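# Stack the black plate onto the white plate

## Task

Set the black plate on top of the white plate so that no part of it sticks out past the white plate's rim, and make sure it stays there on its own rather than being held by the robot; afterwards release it and move the tool away.

## Robot and tools

Robot: two arms, left_arm and right_arm, each ending in a suction cup instead of fingers. The cup point is the centre of the cup's rim (29 mm across) when it touches nothing, and the cup points along the cup point's own +z axis. About 7 cm behind the rim the tool widens to roughly 8 cm sideways (body and wrist camera), so leave room around it.

Scene frame (used in results): origin on the table top midway between the arms, +z up, +x out over the table, and left_arm sits on the +y side. The names left and right do not match sides of the camera images. Printed cup point positions can be somewhat off, more so at long reach.

Every call that moves something uses a row of 14 numbers covering both arms, even if only one moves: left_arm dx, dy, dz, rx, ry, rz, left suction, then right_arm dx, dy, dz, rx, ry, rz, right suction. All values lie in [-1, 1]. The first six for each arm are an offset, not a pose: a displacement from the cup point's measured pose at the start of the action, expressed in the cup point's own axes (not the scene frame). Scale: 1.0 equals 0.6 m for dx, dy, dz, and 180 degrees for the rotation; rx, ry, rz form a single rotation vector. Suction: +1 is full vacuum (about 55 kPa under ambient), a smaller value asks for that fraction, and 0.05 or less switches it off. Suction persists, and a 0 sent is an active command, so to leave a cup unchanged resend its current value.

Tools:
- execute_actions(actions): a list of actions; each action is a table of up to 15 rows, each row one control step of 1/30 s. A short table repeats its last row to fill 15 steps. Every row is measured from the pose at the action's start, not from the prior row. For the first action of a call that start is the pose last reported in this scene. An empty list just returns state and images.
- move(target, speed, blocking): target is one 14-number row as above; offsets count from the pose in the latest result showing one. Each cup point travels a straight line toward its goal; both paths finish together, taking 0.5 to 10 s (cut off at 10 s). speed is the top path speed in m/s, 0.002 to 0.5, default 0.25; turning is capped at twice that in rad/s. Suction values are sent at the start. Paths ignore obstacles and the other arm, may lag or overshoot, and can exceed speed near a straight arm. blocking=false returns after 0.5 s while motion continues; then use wait or stop before sending new rows or moves.
- wait(seconds): 0 to 10; arms hold their last command, a running move continues and the wait ends early if it finishes.
- stop(): brakes a running move; fast arms need braking room.
- zoom_image(camera, region): region [x0, y0, x1, y1] in pixels, at most 504 by 504, of cam_high or cam_low (896x504) or cam_left_wrist or cam_right_wrist (504x504).
- finished_scene(scene): ends the current scene (give its number); irreversible, and the result says whether the goal was met.

Motion limits: each control step the commanded pose is clipped to within 70 mm and 16 degrees of the measured one; if position and orientation conflict, position wins. A distant goal may need several actions, since the arm only continues to its last clipped pose. Hand target lines show where the controller is currently driving each cup point. Elbows stop just before full extension.

Result lines: the state line gives each cup point's position (m) and quaternion wxyz; suction_measured is achieved vacuum (near 0 means no seal; on a sealed airtight surface it settles up to 0.15 below the command and may dip 0.04 while the pump idles); part_present turns 1 at 0.50 and back to 0 under 0.45. Flange force estimates outside force on the tool, including held weight, with noise. pose unreachable means the clearance check altered or blocked that arm's command. The move: line reports the ending (done, off_target, moving, held, fault), limits (paced = pose clipped; held = some steps blocked, after which the arm may surge) and distance to goal. MOTOR HOT warns of overheating; OVER-TEMPERATURE FAULT means brakes applied until cool.

Picking and placing: switch suction on and press the rim flat onto a smooth face of the plate so it touches all round; holes, seams or the plate's edge under the rim leak. Under vacuum the cup shortens, so the held plate sits up to about 10 mm nearer the tool. Vacuum alone can lift a resting object. To release, lower the plate until it rests on the white plate, then turn suction off, and lift at least 15 mm before the cup is clear. A cup sealed on the table pins the tool until suction is turned off.

Avoid: faults. Contact torque at a joint's limit (140 N m for waist, shoulder, elbow; 35.2 N m for forearm roll, wrist pitch, wrist roll) or an outside force of 150 N stops that arm for 10 s and drops the rest of the call. Arms are stiff, so aiming even slightly beyond a contact can fault; faster moves hit harder. Keep the arms from colliding, never drop, slam or shove objects, and keep everything on the table. Loose objects may occasionally get nudged by outside pushes, so check the final position. An arm meant to hold still should get the offset back to its wanted pose in the first call and zeros afterwards. Joint ranges (rad): waist ±3.491, shoulder ±3.140, elbow -1.187 to 4.328, forearm roll ±3.316, wrist pitch ±3.140, wrist roll ±3.927.

Each tool is called after ">>>" in YAML: its name, and indented under it one key for each argument.

## Session

>>> execute_actions:
  actions: []

Scene clock: 0.00 s.
left_arm: end_effector_position=(+0.4706, +0.4049, +0.3398) suction_measured=0.00 part_present=0 end_effector_quat_wxyz=(-0.000, -0.213, +0.977, -0.001) | right_arm: end_effector_position=(+0.5025, -0.5125, +0.3407) suction_measured=0.00 part_present=0 end_effector_quat_wxyz=(+0.002, +0.257, +0.967, +0.000)
Joint positions: left_arm=[ 0.266  0.133  0.192  0.003 -1.631  0.262] | right_arm=[ 0.264  0.132  0.194  0.002 -1.629 -0.79 ]
Joint velocities: left_arm=[-0.     0.     0.001 -0.     0.    -0.001] | right_arm=[-0.001 -0.001  0.     0.     0.001 -0.   ]
Flange force (N, the push that the arm receives, along the end effector's own x y z axes): no reading
Hand target (left_arm): +0.471, +0.405, +0.340; -0.000, -0.213, +0.977, -0.001
Hand target (right_arm): +0.503, -0.513, +0.341; +0.002, +0.257, +0.967, +0.000

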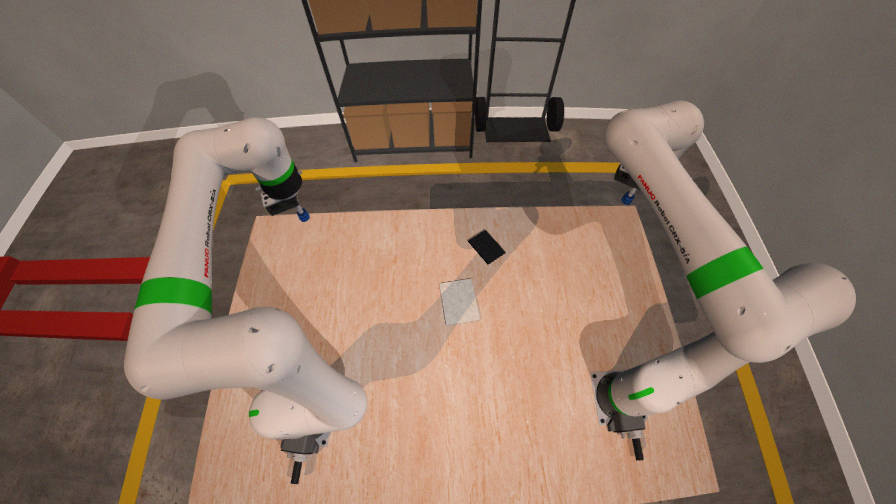

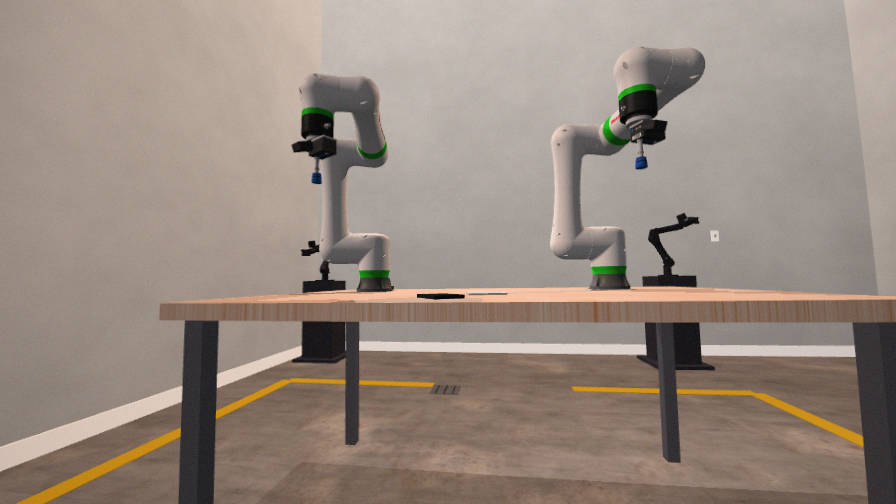

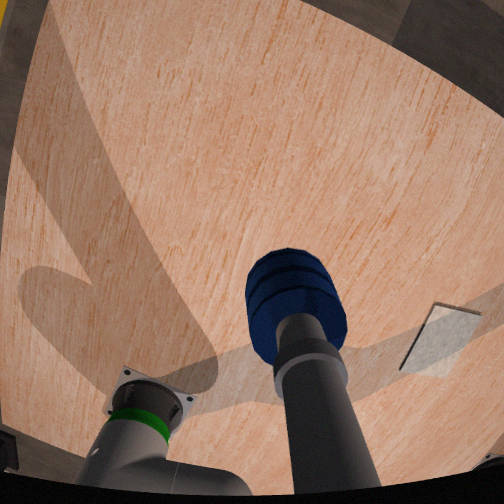

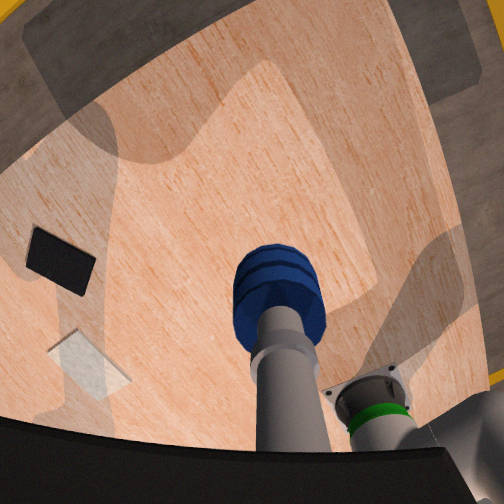

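>>> zoom_image:
  camera: "cam_high"
  region: [400, 210, 540, 340]

>>> zoom_image:
  camera: "cam_low"
  region: [400, 270, 520, 320]

>>> zoom_image:
  camera: "cam_right_wrist"
  region: [0, 200, 200, 420]

Region (400, 210, 540, 340) of cam_high's 896x504 image, scaled by 3.600, with more detail than that image has; it fills the top 468 rows of this view, and the rest is white.

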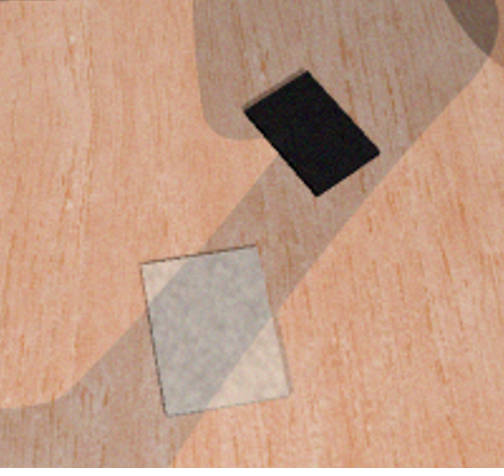

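Region (400, 270, 520, 320) of cam_low's 896x504 image, scaled by 4.200, with more detail than that image has; it fills the top 210 rows of this view, and the rest is white.

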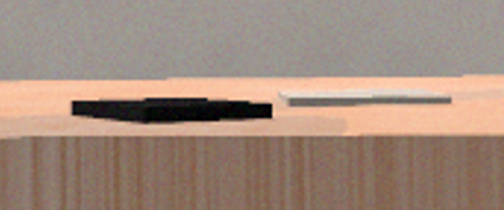

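Region (0, 200, 200, 420) of cam_right_wrist's 504x504 image, scaled by 2.291, with more detail than that image has; it fills the left 458 columns of this view, and the rest is white.

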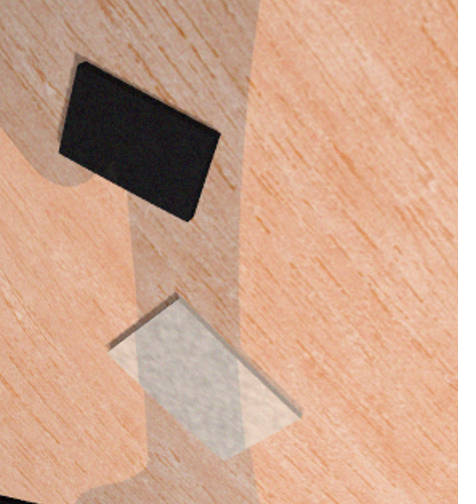

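>>> move:
  target: [0,0,0,0,0,0,0, 0.2452,0.5809,0.3667,0,0,-0.35,0]
  speed: 0.4

Scene clock: 68.70 s.
left_arm: end_effector_position=(+0.4706, +0.4049, +0.3398) suction_measured=0.00 part_present=0 end_effector_quat_wxyz=(-0.000, -0.213, +0.977, -0.001) | right_arm: end_effector_position=(+0.5463, -0.1358, +0.1205) suction_measured=0.00 part_present=0 end_effector_quat_wxyz=(+0.002, -0.287, +0.958, +0.000)
Joint positions: left_arm=[ 0.266  0.133  0.192  0.003 -1.631  0.262] | right_arm=[ 0.8    0.62   0.335  0.002 -1.282 -0.226]
Joint velocities: left_arm=[-0.     0.    -0.001  0.     0.    -0.001] | right_arm=[-0.001  0.001  0.001 -0.001 -0.001  0.002]
Flange force (N, the push that the arm receives, along the end effector's own x y z axes): left_arm=[-0.9 -0.5 -2.0] | right_arm=[1.5 -1.9 0.8]
Hand target (left_arm): +0.471, +0.405, +0.340; -0.000, -0.213, +0.977, -0.001
Hand target (right_arm): +0.546, -0.136, +0.120; +0.002, -0.287, +0.958, +0.000
Off the commanded pose (left_arm): 0.000 m, 0 deg.
Off the commanded pose (right_arm): 0.003 m, 0 deg.
move: done

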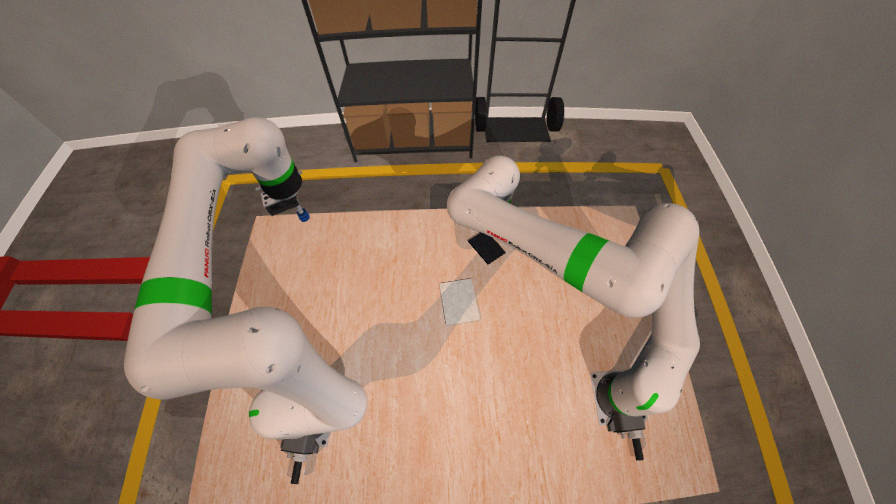

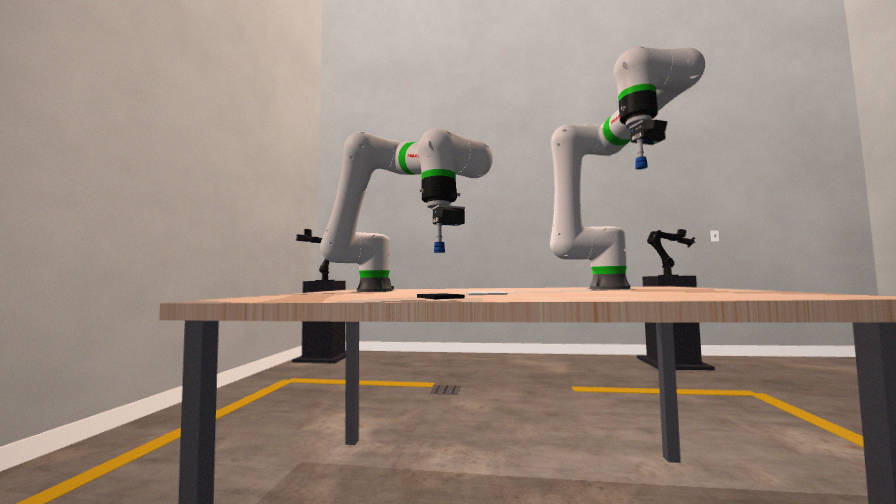

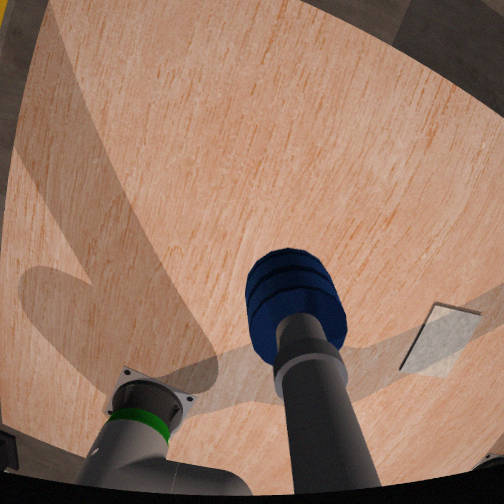

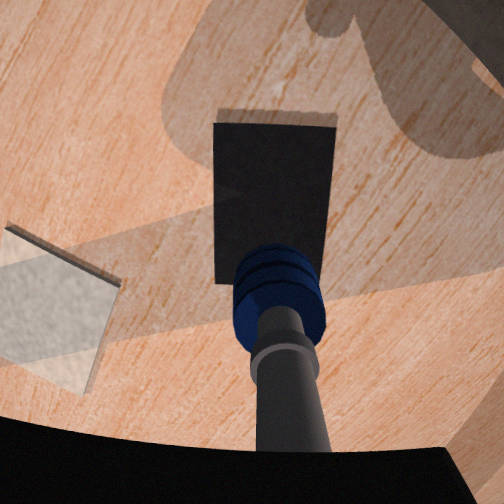

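>>> move:
  target: [0,0,0,0,0,0,0, 0,0,0.14,0,0,0,0]
  speed: 0.25

>>> zoom_image:
  camera: "cam_low"
  region: [400, 250, 520, 310]

Scene clock: 74.50 s.
left_arm: end_effector_position=(+0.4706, +0.4049, +0.3398) suction_measured=0.00 part_present=0 end_effector_quat_wxyz=(-0.000, -0.213, +0.977, -0.001) | right_arm: end_effector_position=(+0.5462, -0.1358, +0.0364) suction_measured=0.00 part_present=0 end_effector_quat_wxyz=(+0.002, -0.287, +0.958, +0.000)
Joint positions: left_arm=[ 0.266  0.133  0.192  0.003 -1.631  0.262] | right_arm=[ 0.8    0.697  0.25   0.002 -1.12  -0.226]
Joint velocities: left_arm=[ 0.    -0.     0.    -0.    -0.    -0.001] | right_arm=[0.001 0.001 0.    0.002 0.    0.002]
Flange force (N, the push that the arm receives, along the end effector's own x y z axes): left_arm=[-0.6 -0.4 -1.5] | right_arm=[-6.3 -4.2 2.6]
Hand target (left_arm): +0.471, +0.405, +0.340; -0.000, -0.213, +0.977, -0.001
Hand target (right_arm): +0.546, -0.136, +0.036; +0.002, -0.287, +0.958, +0.000
Off the commanded pose (left_arm): 0.000 m, 0 deg.
Off the commanded pose (right_arm): 0.000 m, 0 deg.
move: done

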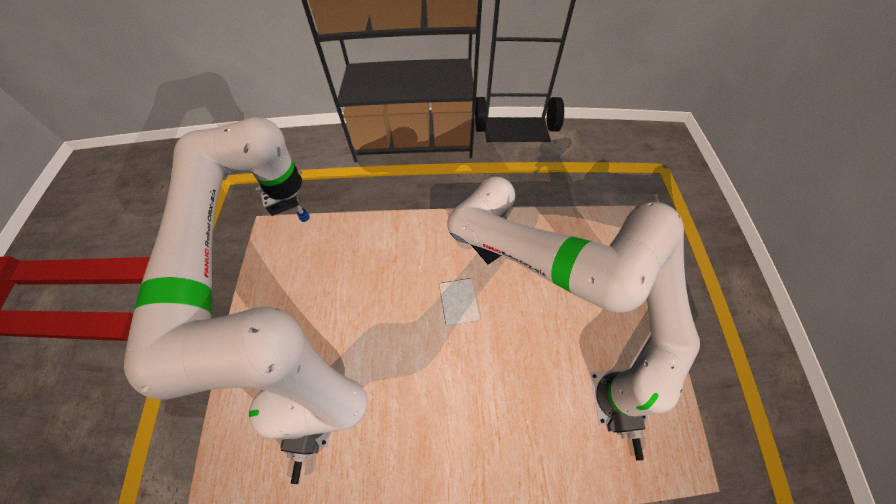

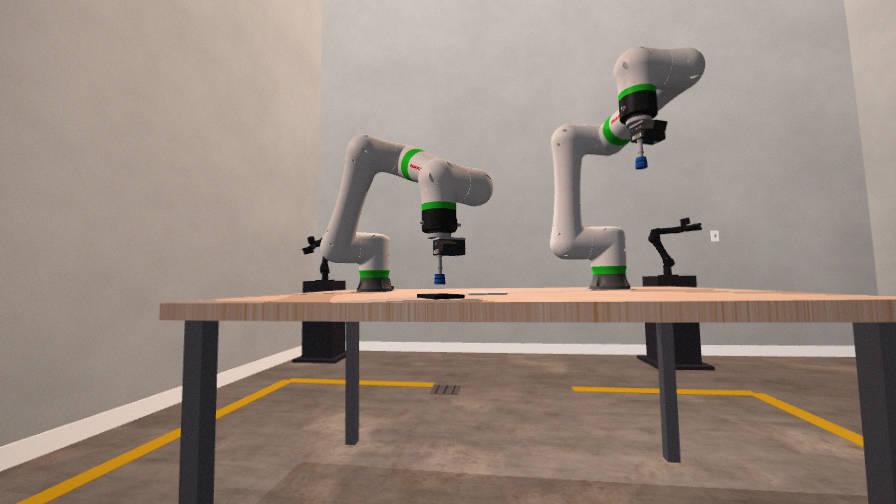

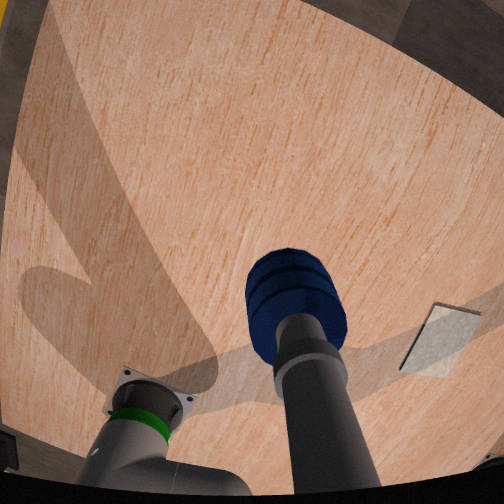

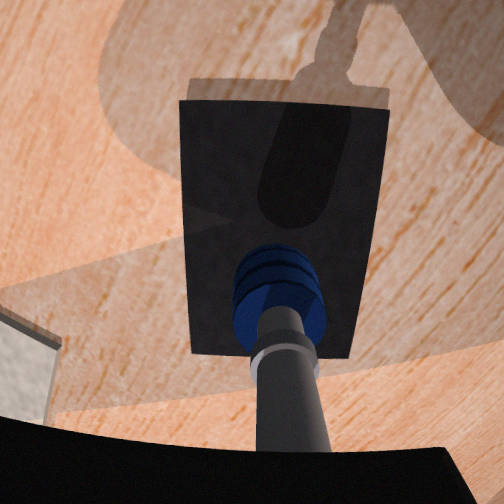

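Region (400, 250, 520, 310) of cam_low's 896x504 image, scaled by 4.200, with more detail than that image has.

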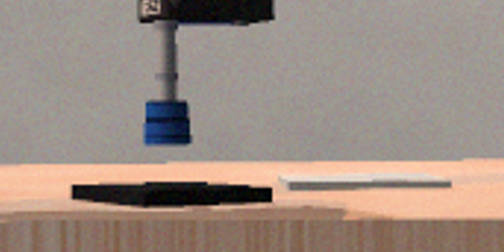

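>>> move:
  target: [0,0,0,0,0,0,0, -0.005,-0.0025,0.0475,0,0,0,1]
  speed: 0.05

Scene clock: 89.07 s.
left_arm: end_effector_position=(+0.4706, +0.4049, +0.3398) suction_measured=0.00 part_present=0 end_effector_quat_wxyz=(-0.000, -0.213, +0.977, -0.001) | right_arm: end_effector_position=(+0.5495, -0.1353, +0.0078) suction_measured=0.39 part_present=0 end_effector_quat_wxyz=(+0.002, -0.287, +0.958, +0.000)
Joint positions: left_arm=[ 0.266  0.133  0.192  0.003 -1.631  0.262] | right_arm=[ 0.796  0.736  0.242  0.002 -1.074 -0.223]
Joint velocities: left_arm=[ 0.     0.     0.001  0.    -0.    -0.   ] | right_arm=[-0.001  0.001 -0.     0.    -0.    -0.001]
Flange force (N, the push that the arm receives, along the end effector's own x y z axes): left_arm=[0.1 -1.1 -1.7] | right_arm=[-1.2 -3.3 1.5]
Hand target (left_arm): +0.471, +0.405, +0.340; -0.000, -0.213, +0.977, -0.001
Hand target (right_arm): +0.550, -0.135, +0.008; +0.002, -0.287, +0.958, +0.000
Off the commanded pose (left_arm): 0.000 m, 0 deg.
Off the commanded pose (right_arm): 0.000 m, 0 deg.
move: done

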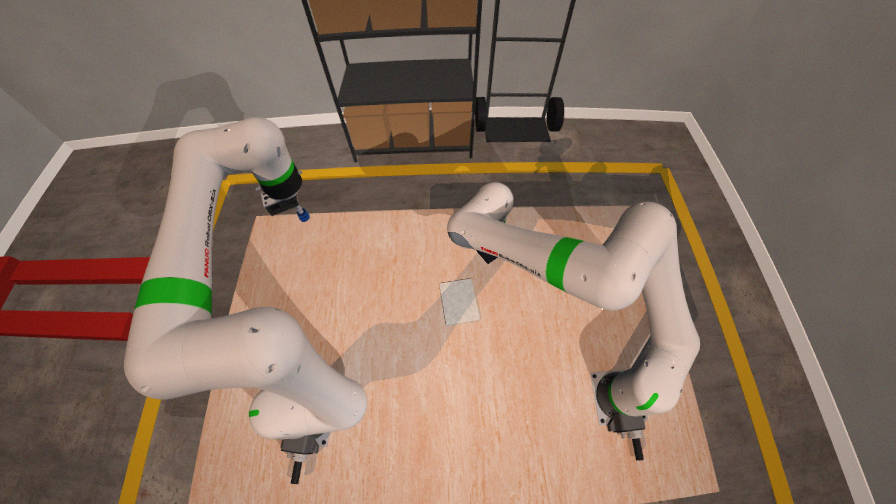

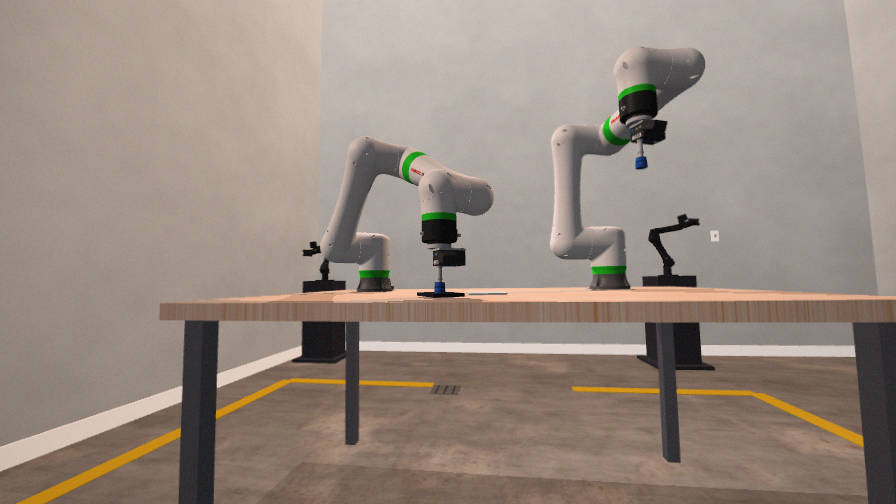

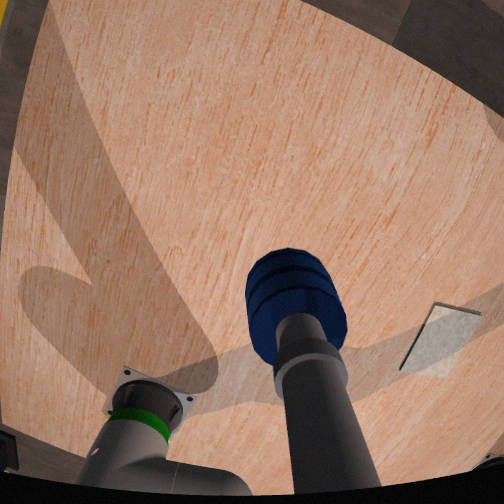

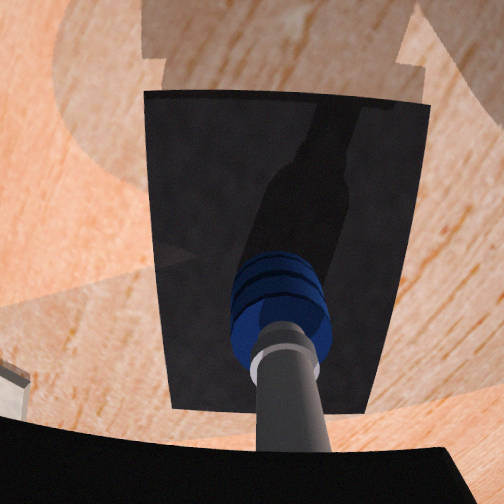

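>>> execute_actions:
  actions: []

>>> zoom_image:
  camera: "cam_low"
  region: [400, 250, 520, 310]

Scene clock: 91.97 s.
left_arm: end_effector_position=(+0.4706, +0.4049, +0.3398) suction_measured=0.00 part_present=0 end_effector_quat_wxyz=(-0.000, -0.213, +0.977, -0.001) | right_arm: end_effector_position=(+0.5495, -0.1353, +0.0078) suction_measured=0.98 part_present=1 end_effector_quat_wxyz=(+0.002, -0.287, +0.958, +0.000)
Joint positions: left_arm=[ 0.266  0.133  0.192  0.003 -1.631  0.262] | right_arm=[ 0.796  0.736  0.242  0.002 -1.074 -0.223]
Joint velocities: left_arm=[ 0.     0.     0.    -0.     0.    -0.001] | right_arm=[ 0.001  0.    -0.    -0.    -0.001  0.001]
Flange force (N, the push that the arm receives, along the end effector's own x y z axes): left_arm=[0.5 -0.8 -1.1] | right_arm=[-6.0 -3.9 2.1]
Hand target (left_arm): +0.471, +0.405, +0.340; -0.000, -0.213, +0.977, -0.001
Hand target (right_arm): +0.550, -0.135, +0.008; +0.002, -0.287, +0.958, +0.000
Off the commanded pose (left_arm): 0.000 m, 0 deg.
Off the commanded pose (right_arm): 0.000 m, 0 deg.

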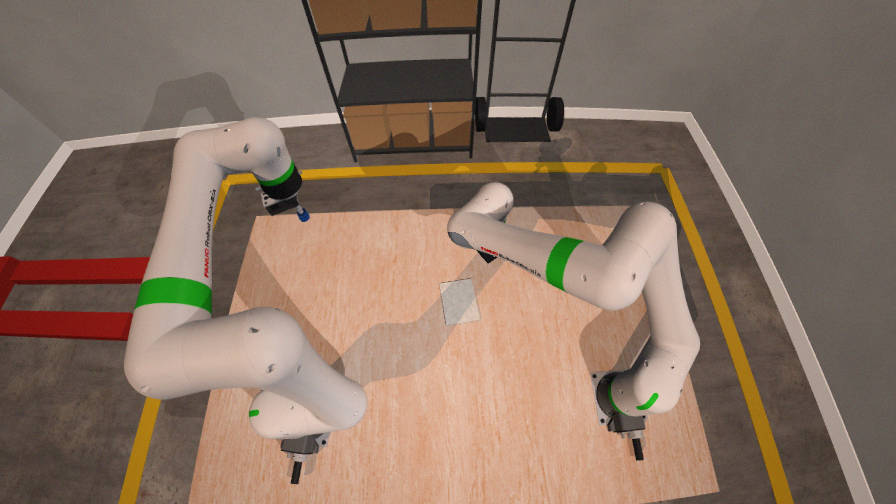

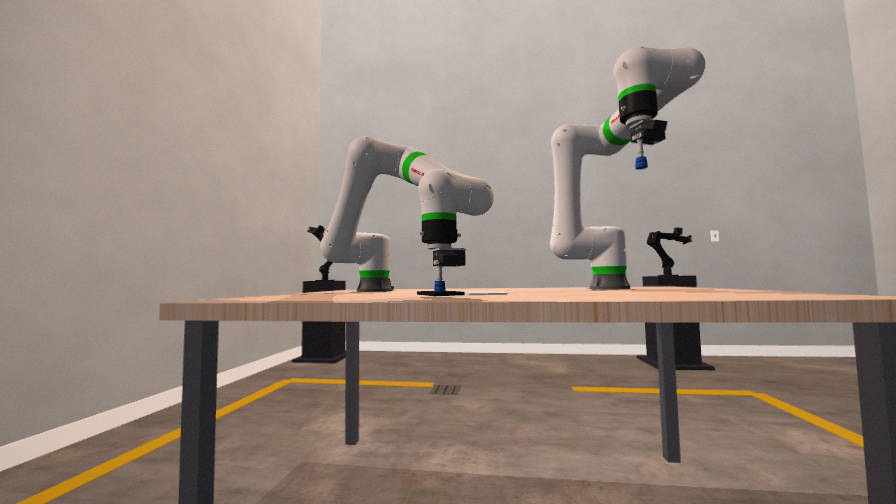

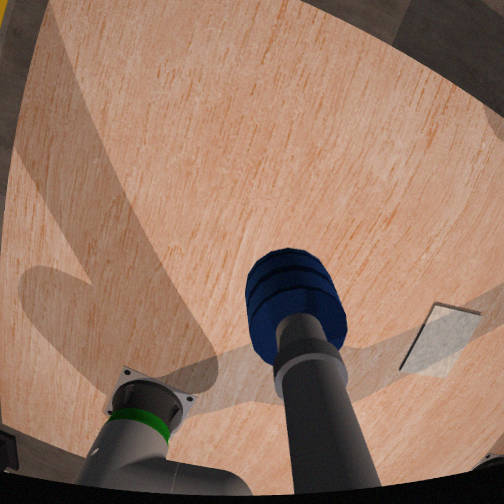

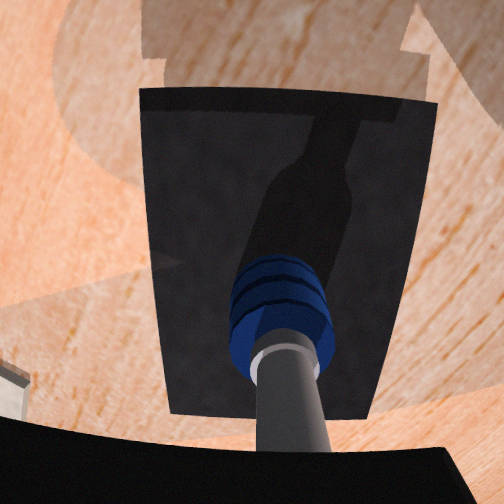

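Region (400, 250, 520, 310) of cam_low's 896x504 image, scaled by 4.200, with more detail than that image has.

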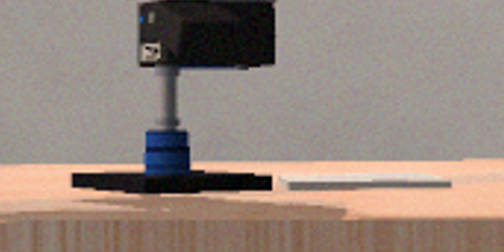

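>>> move:
  target: [0,0,0,0,0,0,0, 0.1927,0.3391,-0.032,0,0,0.133,1]
  speed: 0.25

>>> zoom_image:
  camera: "cam_low"
  region: [440, 250, 540, 310]

Scene clock: 109.20 s.
left_arm: end_effector_position=(+0.4706, +0.4049, +0.3398) suction_measured=0.00 part_present=0 end_effector_quat_wxyz=(-0.000, -0.213, +0.977, -0.001) | right_arm: end_effector_position=(+0.3405, -0.0288, +0.0271) suction_measured=0.98 part_present=1 end_effector_quat_wxyz=(+0.001, -0.082, +0.997, +0.001)
Joint positions: left_arm=[ 0.266  0.133  0.192  0.003 -1.631  0.262] | right_arm=[ 1.177  0.552 -0.012  0.002 -1.004 -1.021]
Joint velocities: left_arm=[ 0.    -0.     0.     0.    -0.001 -0.   ] | right_arm=[ 0.002 -0.    -0.     0.    -0.001 -0.002]
Flange force (N, the push that the arm receives, along the end effector's own x y z axes): left_arm=[0.2 -0.5 -0.7] | right_arm=[-7.9 0.8 1.0]
Hand target (left_arm): +0.471, +0.405, +0.340; -0.000, -0.213, +0.977, -0.001
Hand target (right_arm): +0.341, -0.029, +0.027; +0.001, -0.082, +0.997, +0.001
Off the commanded pose (left_arm): 0.000 m, 0 deg.
Off the commanded pose (right_arm): 0.001 m, 0 deg.
move: done

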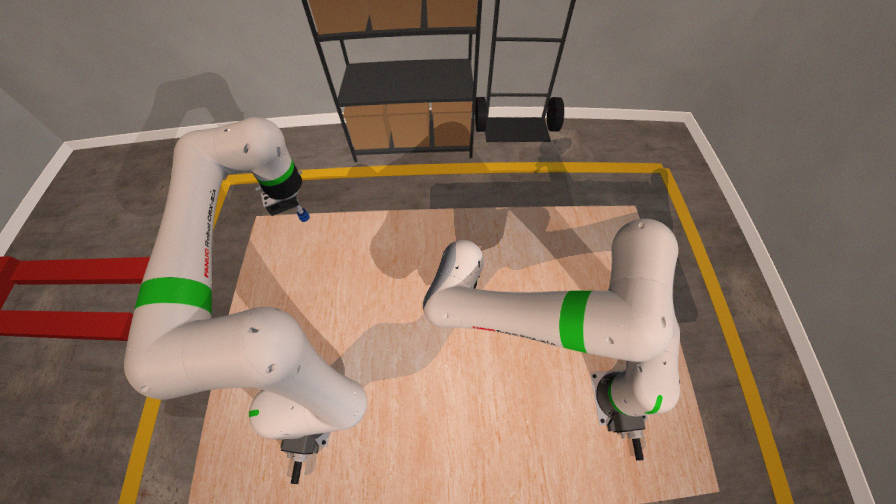

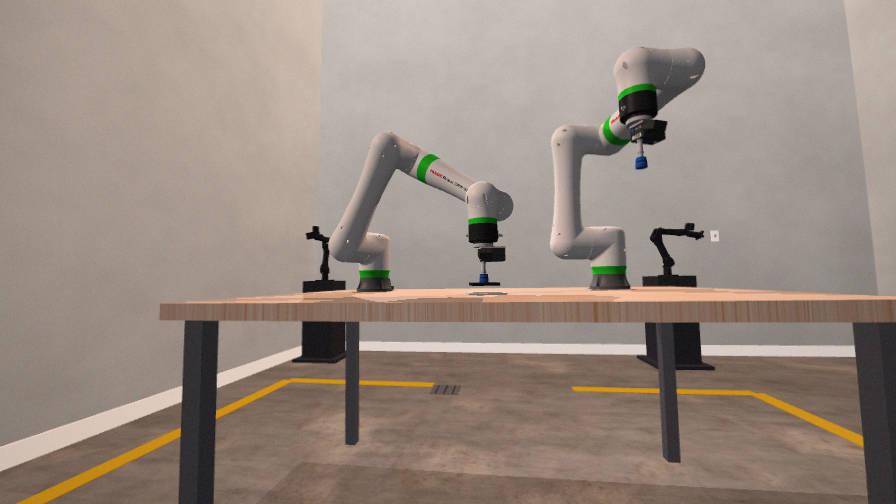

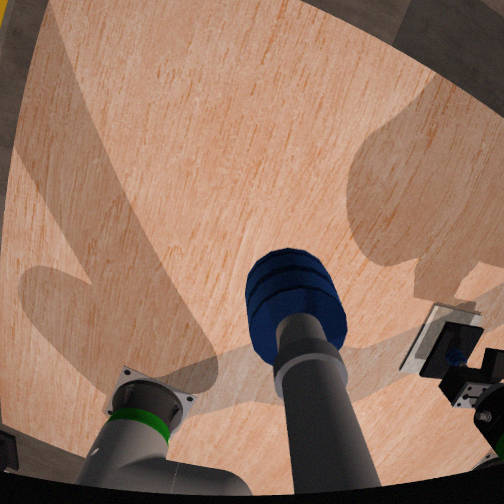

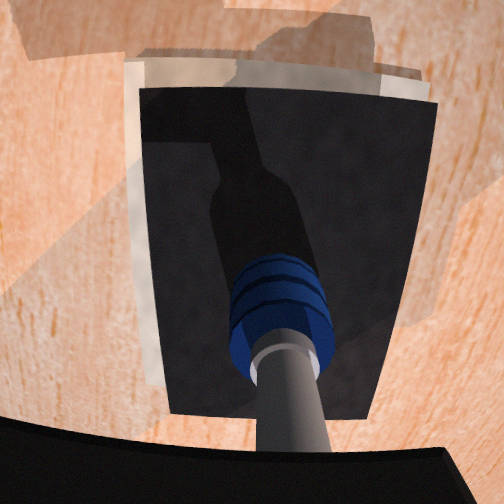

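Region (440, 250, 540, 310) of cam_low's 896x504 image, scaled by 5.040, with more detail than that image has; it fills the top 302 rows of this view, and the rest is white.

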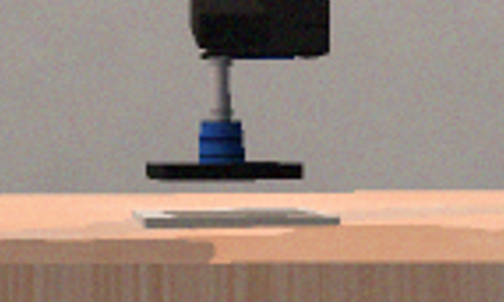

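>>> move:
  target: [0,0,0,0,0,0,0, 0.003,0.005,0.032,0,0,0.008,1]
  speed: 0.05

>>> zoom_image:
  camera: "cam_low"
  region: [455, 270, 515, 305]

Scene clock: 123.53 s.
left_arm: end_effector_position=(+0.4706, +0.4049, +0.3398) suction_measured=0.00 part_present=0 end_effector_quat_wxyz=(-0.000, -0.213, +0.977, -0.001) | right_arm: end_effector_position=(+0.3383, -0.0261, +0.0079) suction_measured=0.98 part_present=1 end_effector_quat_wxyz=(+0.001, -0.069, +0.998, +0.001)
Joint positions: left_arm=[ 0.266  0.133  0.192  0.003 -1.631  0.262] | right_arm=[ 1.182  0.58  -0.02   0.002 -0.967 -1.051]
Joint velocities: left_arm=[-0.  0.  0.  0.  0. -0.] | right_arm=[-0.002  0.001 -0.    -0.     0.    -0.   ]
Flange force (N, the push that the arm receives, along the end effector's own x y z axes): left_arm=[0.1 -0.3 -1.9] | right_arm=[-4.6 0.3 3.3]
Hand target (left_arm): +0.471, +0.405, +0.340; -0.000, -0.213, +0.977, -0.001
Hand target (right_arm): +0.338, -0.026, +0.008; +0.001, -0.069, +0.998, +0.001
Off the commanded pose (left_arm): 0.000 m, 0 deg.
Off the commanded pose (right_arm): 0.000 m, 0 deg.
move: done

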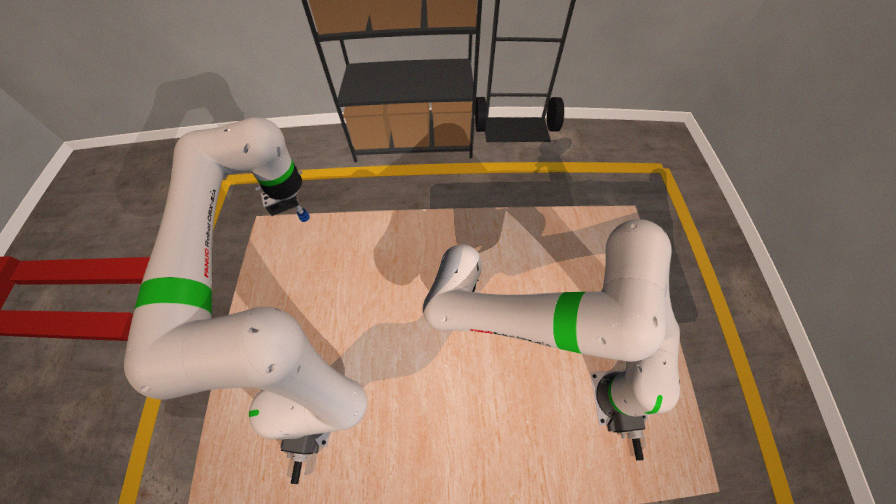

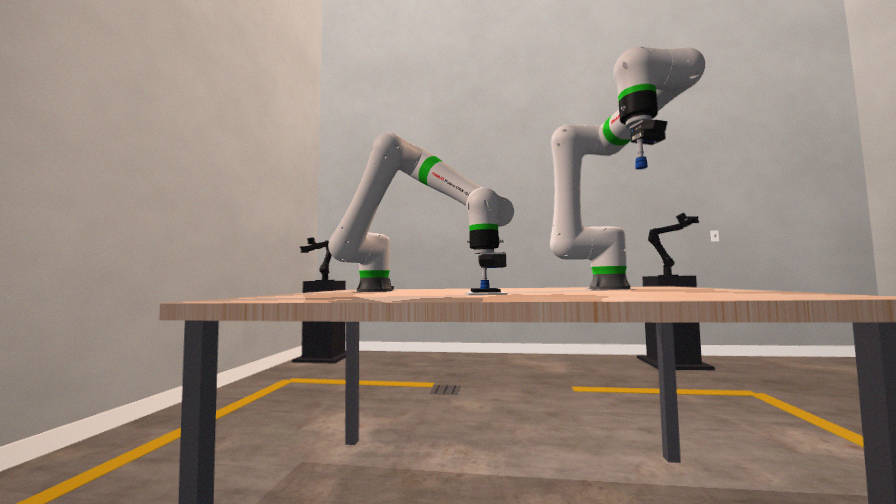

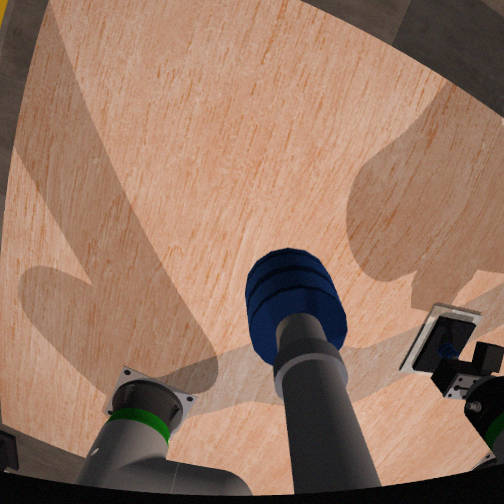

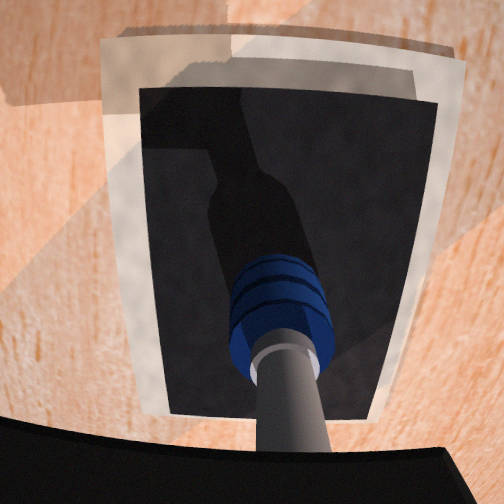

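Region (455, 270, 515, 305) of cam_low's 896x504 image, scaled by 8.400, with more detail than that image has; it fills the top 294 rows of this view, and the rest is white.

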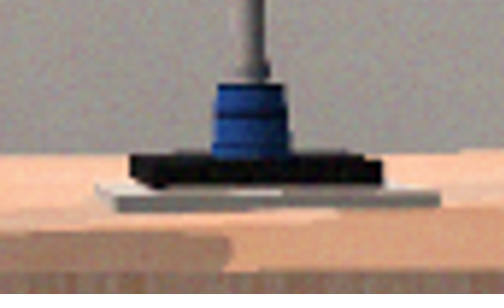

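>>> move:
  target: [0,0,0,0,0,0,0, -0.002,0,0.0042,0,0,0,1]
  speed: 0.02

>>> zoom_image:
  camera: "cam_low"
  region: [455, 270, 515, 305]

Scene clock: 137.20 s.
left_arm: end_effector_position=(+0.4706, +0.4049, +0.3398) suction_measured=0.00 part_present=0 end_effector_quat_wxyz=(-0.000, -0.213, +0.977, -0.001) | right_arm: end_effector_position=(+0.3395, -0.0259, +0.0055) suction_measured=0.98 part_present=1 end_effector_quat_wxyz=(+0.001, -0.069, +0.998, +0.001)
Joint positions: left_arm=[ 0.266  0.133  0.192  0.003 -1.631  0.262] | right_arm=[ 1.18   0.585 -0.019  0.002 -0.963 -1.05 ]
Joint velocities: left_arm=[-0.     0.    -0.001  0.     0.     0.001] | right_arm=[ 0. -0. -0.  0.  0.  0.]
Flange force (N, the push that the arm receives, along the end effector's own x y z axes): left_arm=[0.2 0.2 -0.8] | right_arm=[1.4 -4.0 -22.0]
Hand target (left_arm): +0.471, +0.405, +0.340; -0.000, -0.213, +0.977, -0.001
Hand target (right_arm): +0.339, -0.026, +0.005; +0.001, -0.069, +0.998, +0.001
Off the commanded pose (left_arm): 0.000 m, 0 deg.
Off the commanded pose (right_arm): 0.000 m, 0 deg.
move: done

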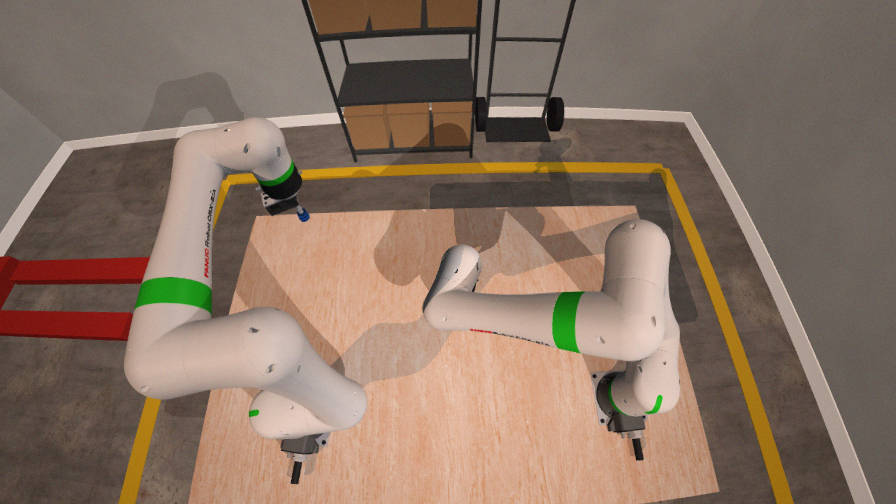

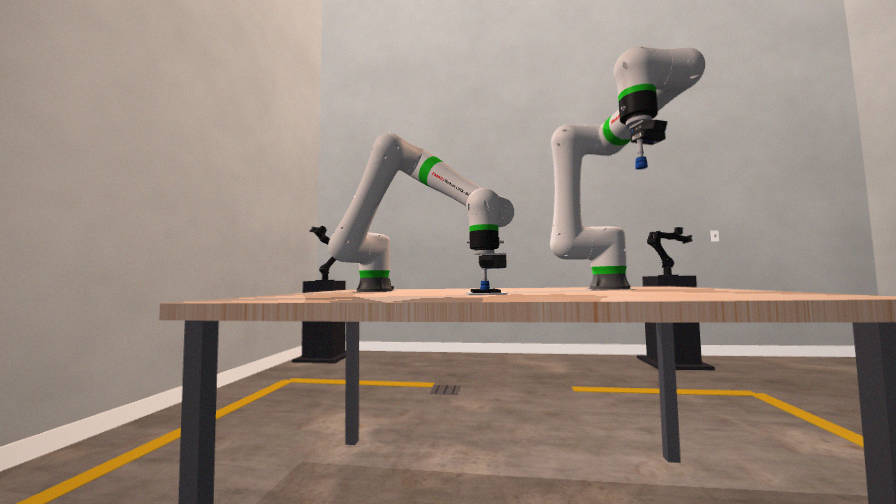

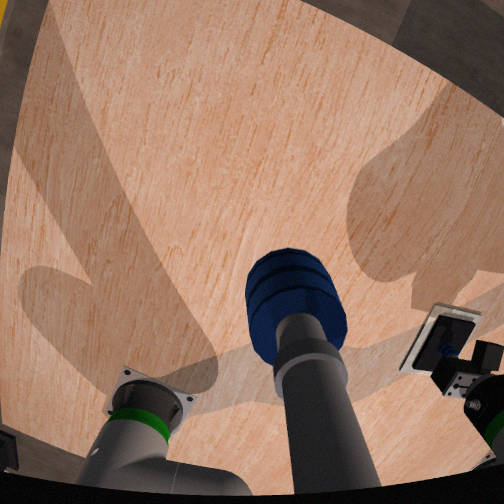

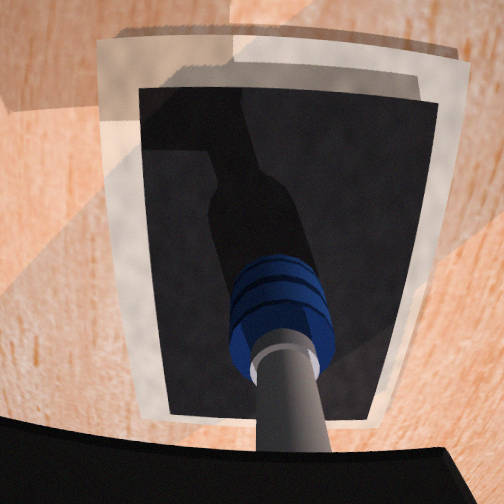

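Region (455, 270, 515, 305) of cam_low's 896x504 image, scaled by 8.400, with more detail than that image has; it fills the top 294 rows of this view, and the rest is white.

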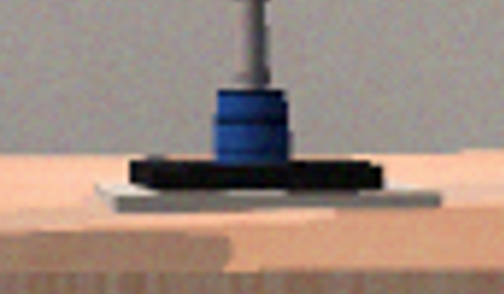

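Contact made. Release.

>>> execute_actions:
  actions:
    - [[0,0,0,0,0,0,0, 0,0,-0.0005,0,0,0,0]]

Scene clock: 141.67 s.
left_arm: end_effector_position=(+0.4706, +0.4049, +0.3398) suction_measured=0.00 part_present=0 end_effector_quat_wxyz=(-0.000, -0.213, +0.977, -0.001) | right_arm: end_effector_position=(+0.3394, -0.0260, +0.0057) suction_measured=0.00 part_present=0 end_effector_quat_wxyz=(+0.001, -0.069, +0.998, +0.001)
Joint positions: left_arm=[ 0.266  0.133  0.192  0.003 -1.631  0.262] | right_arm=[ 1.18   0.584 -0.019  0.002 -0.964 -1.05 ]
Joint velocities: left_arm=[0.001 0.    0.    0.    0.001 0.   ] | right_arm=[-0.001 -0.     0.001  0.     0.    -0.003]
Flange force (N, the push that the arm receives, along the end effector's own x y z axes): left_arm=[-0.8 0.0 -1.0] | right_arm=[-2.8 -2.8 -16.9]
Hand target (left_arm): +0.471, +0.405, +0.340; -0.000, -0.213, +0.977, -0.001
Hand target (right_arm): +0.339, -0.026, +0.006; +0.001, -0.069, +0.998, +0.001
Off the commanded pose (left_arm): 0.000 m, 0 deg.
Off the commanded pose (right_arm): 0.000 m, 0 deg.

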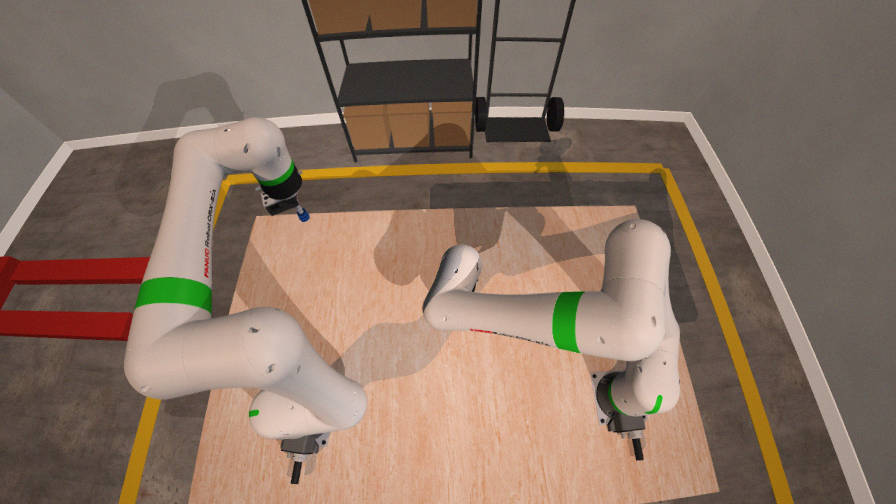

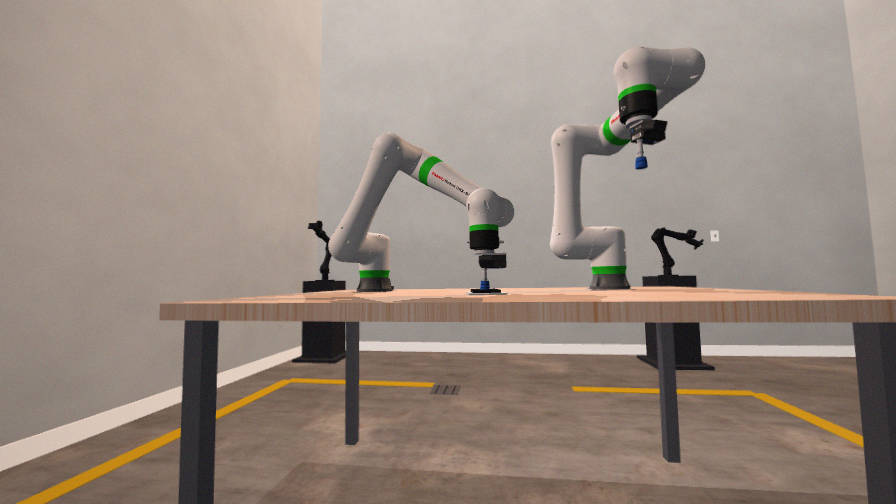

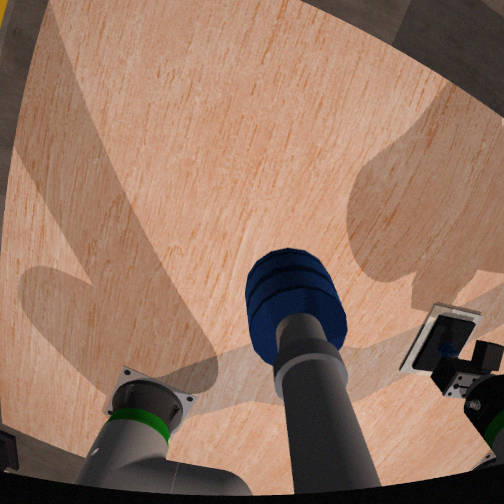

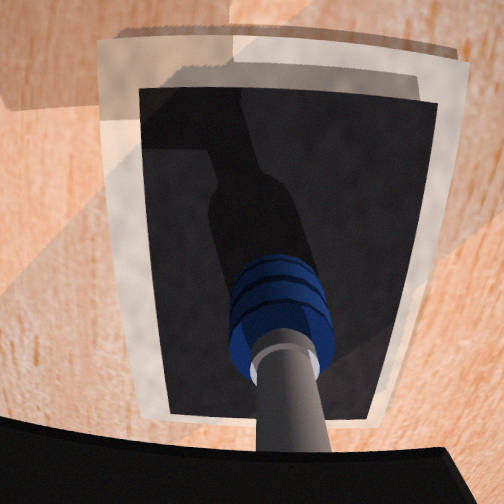

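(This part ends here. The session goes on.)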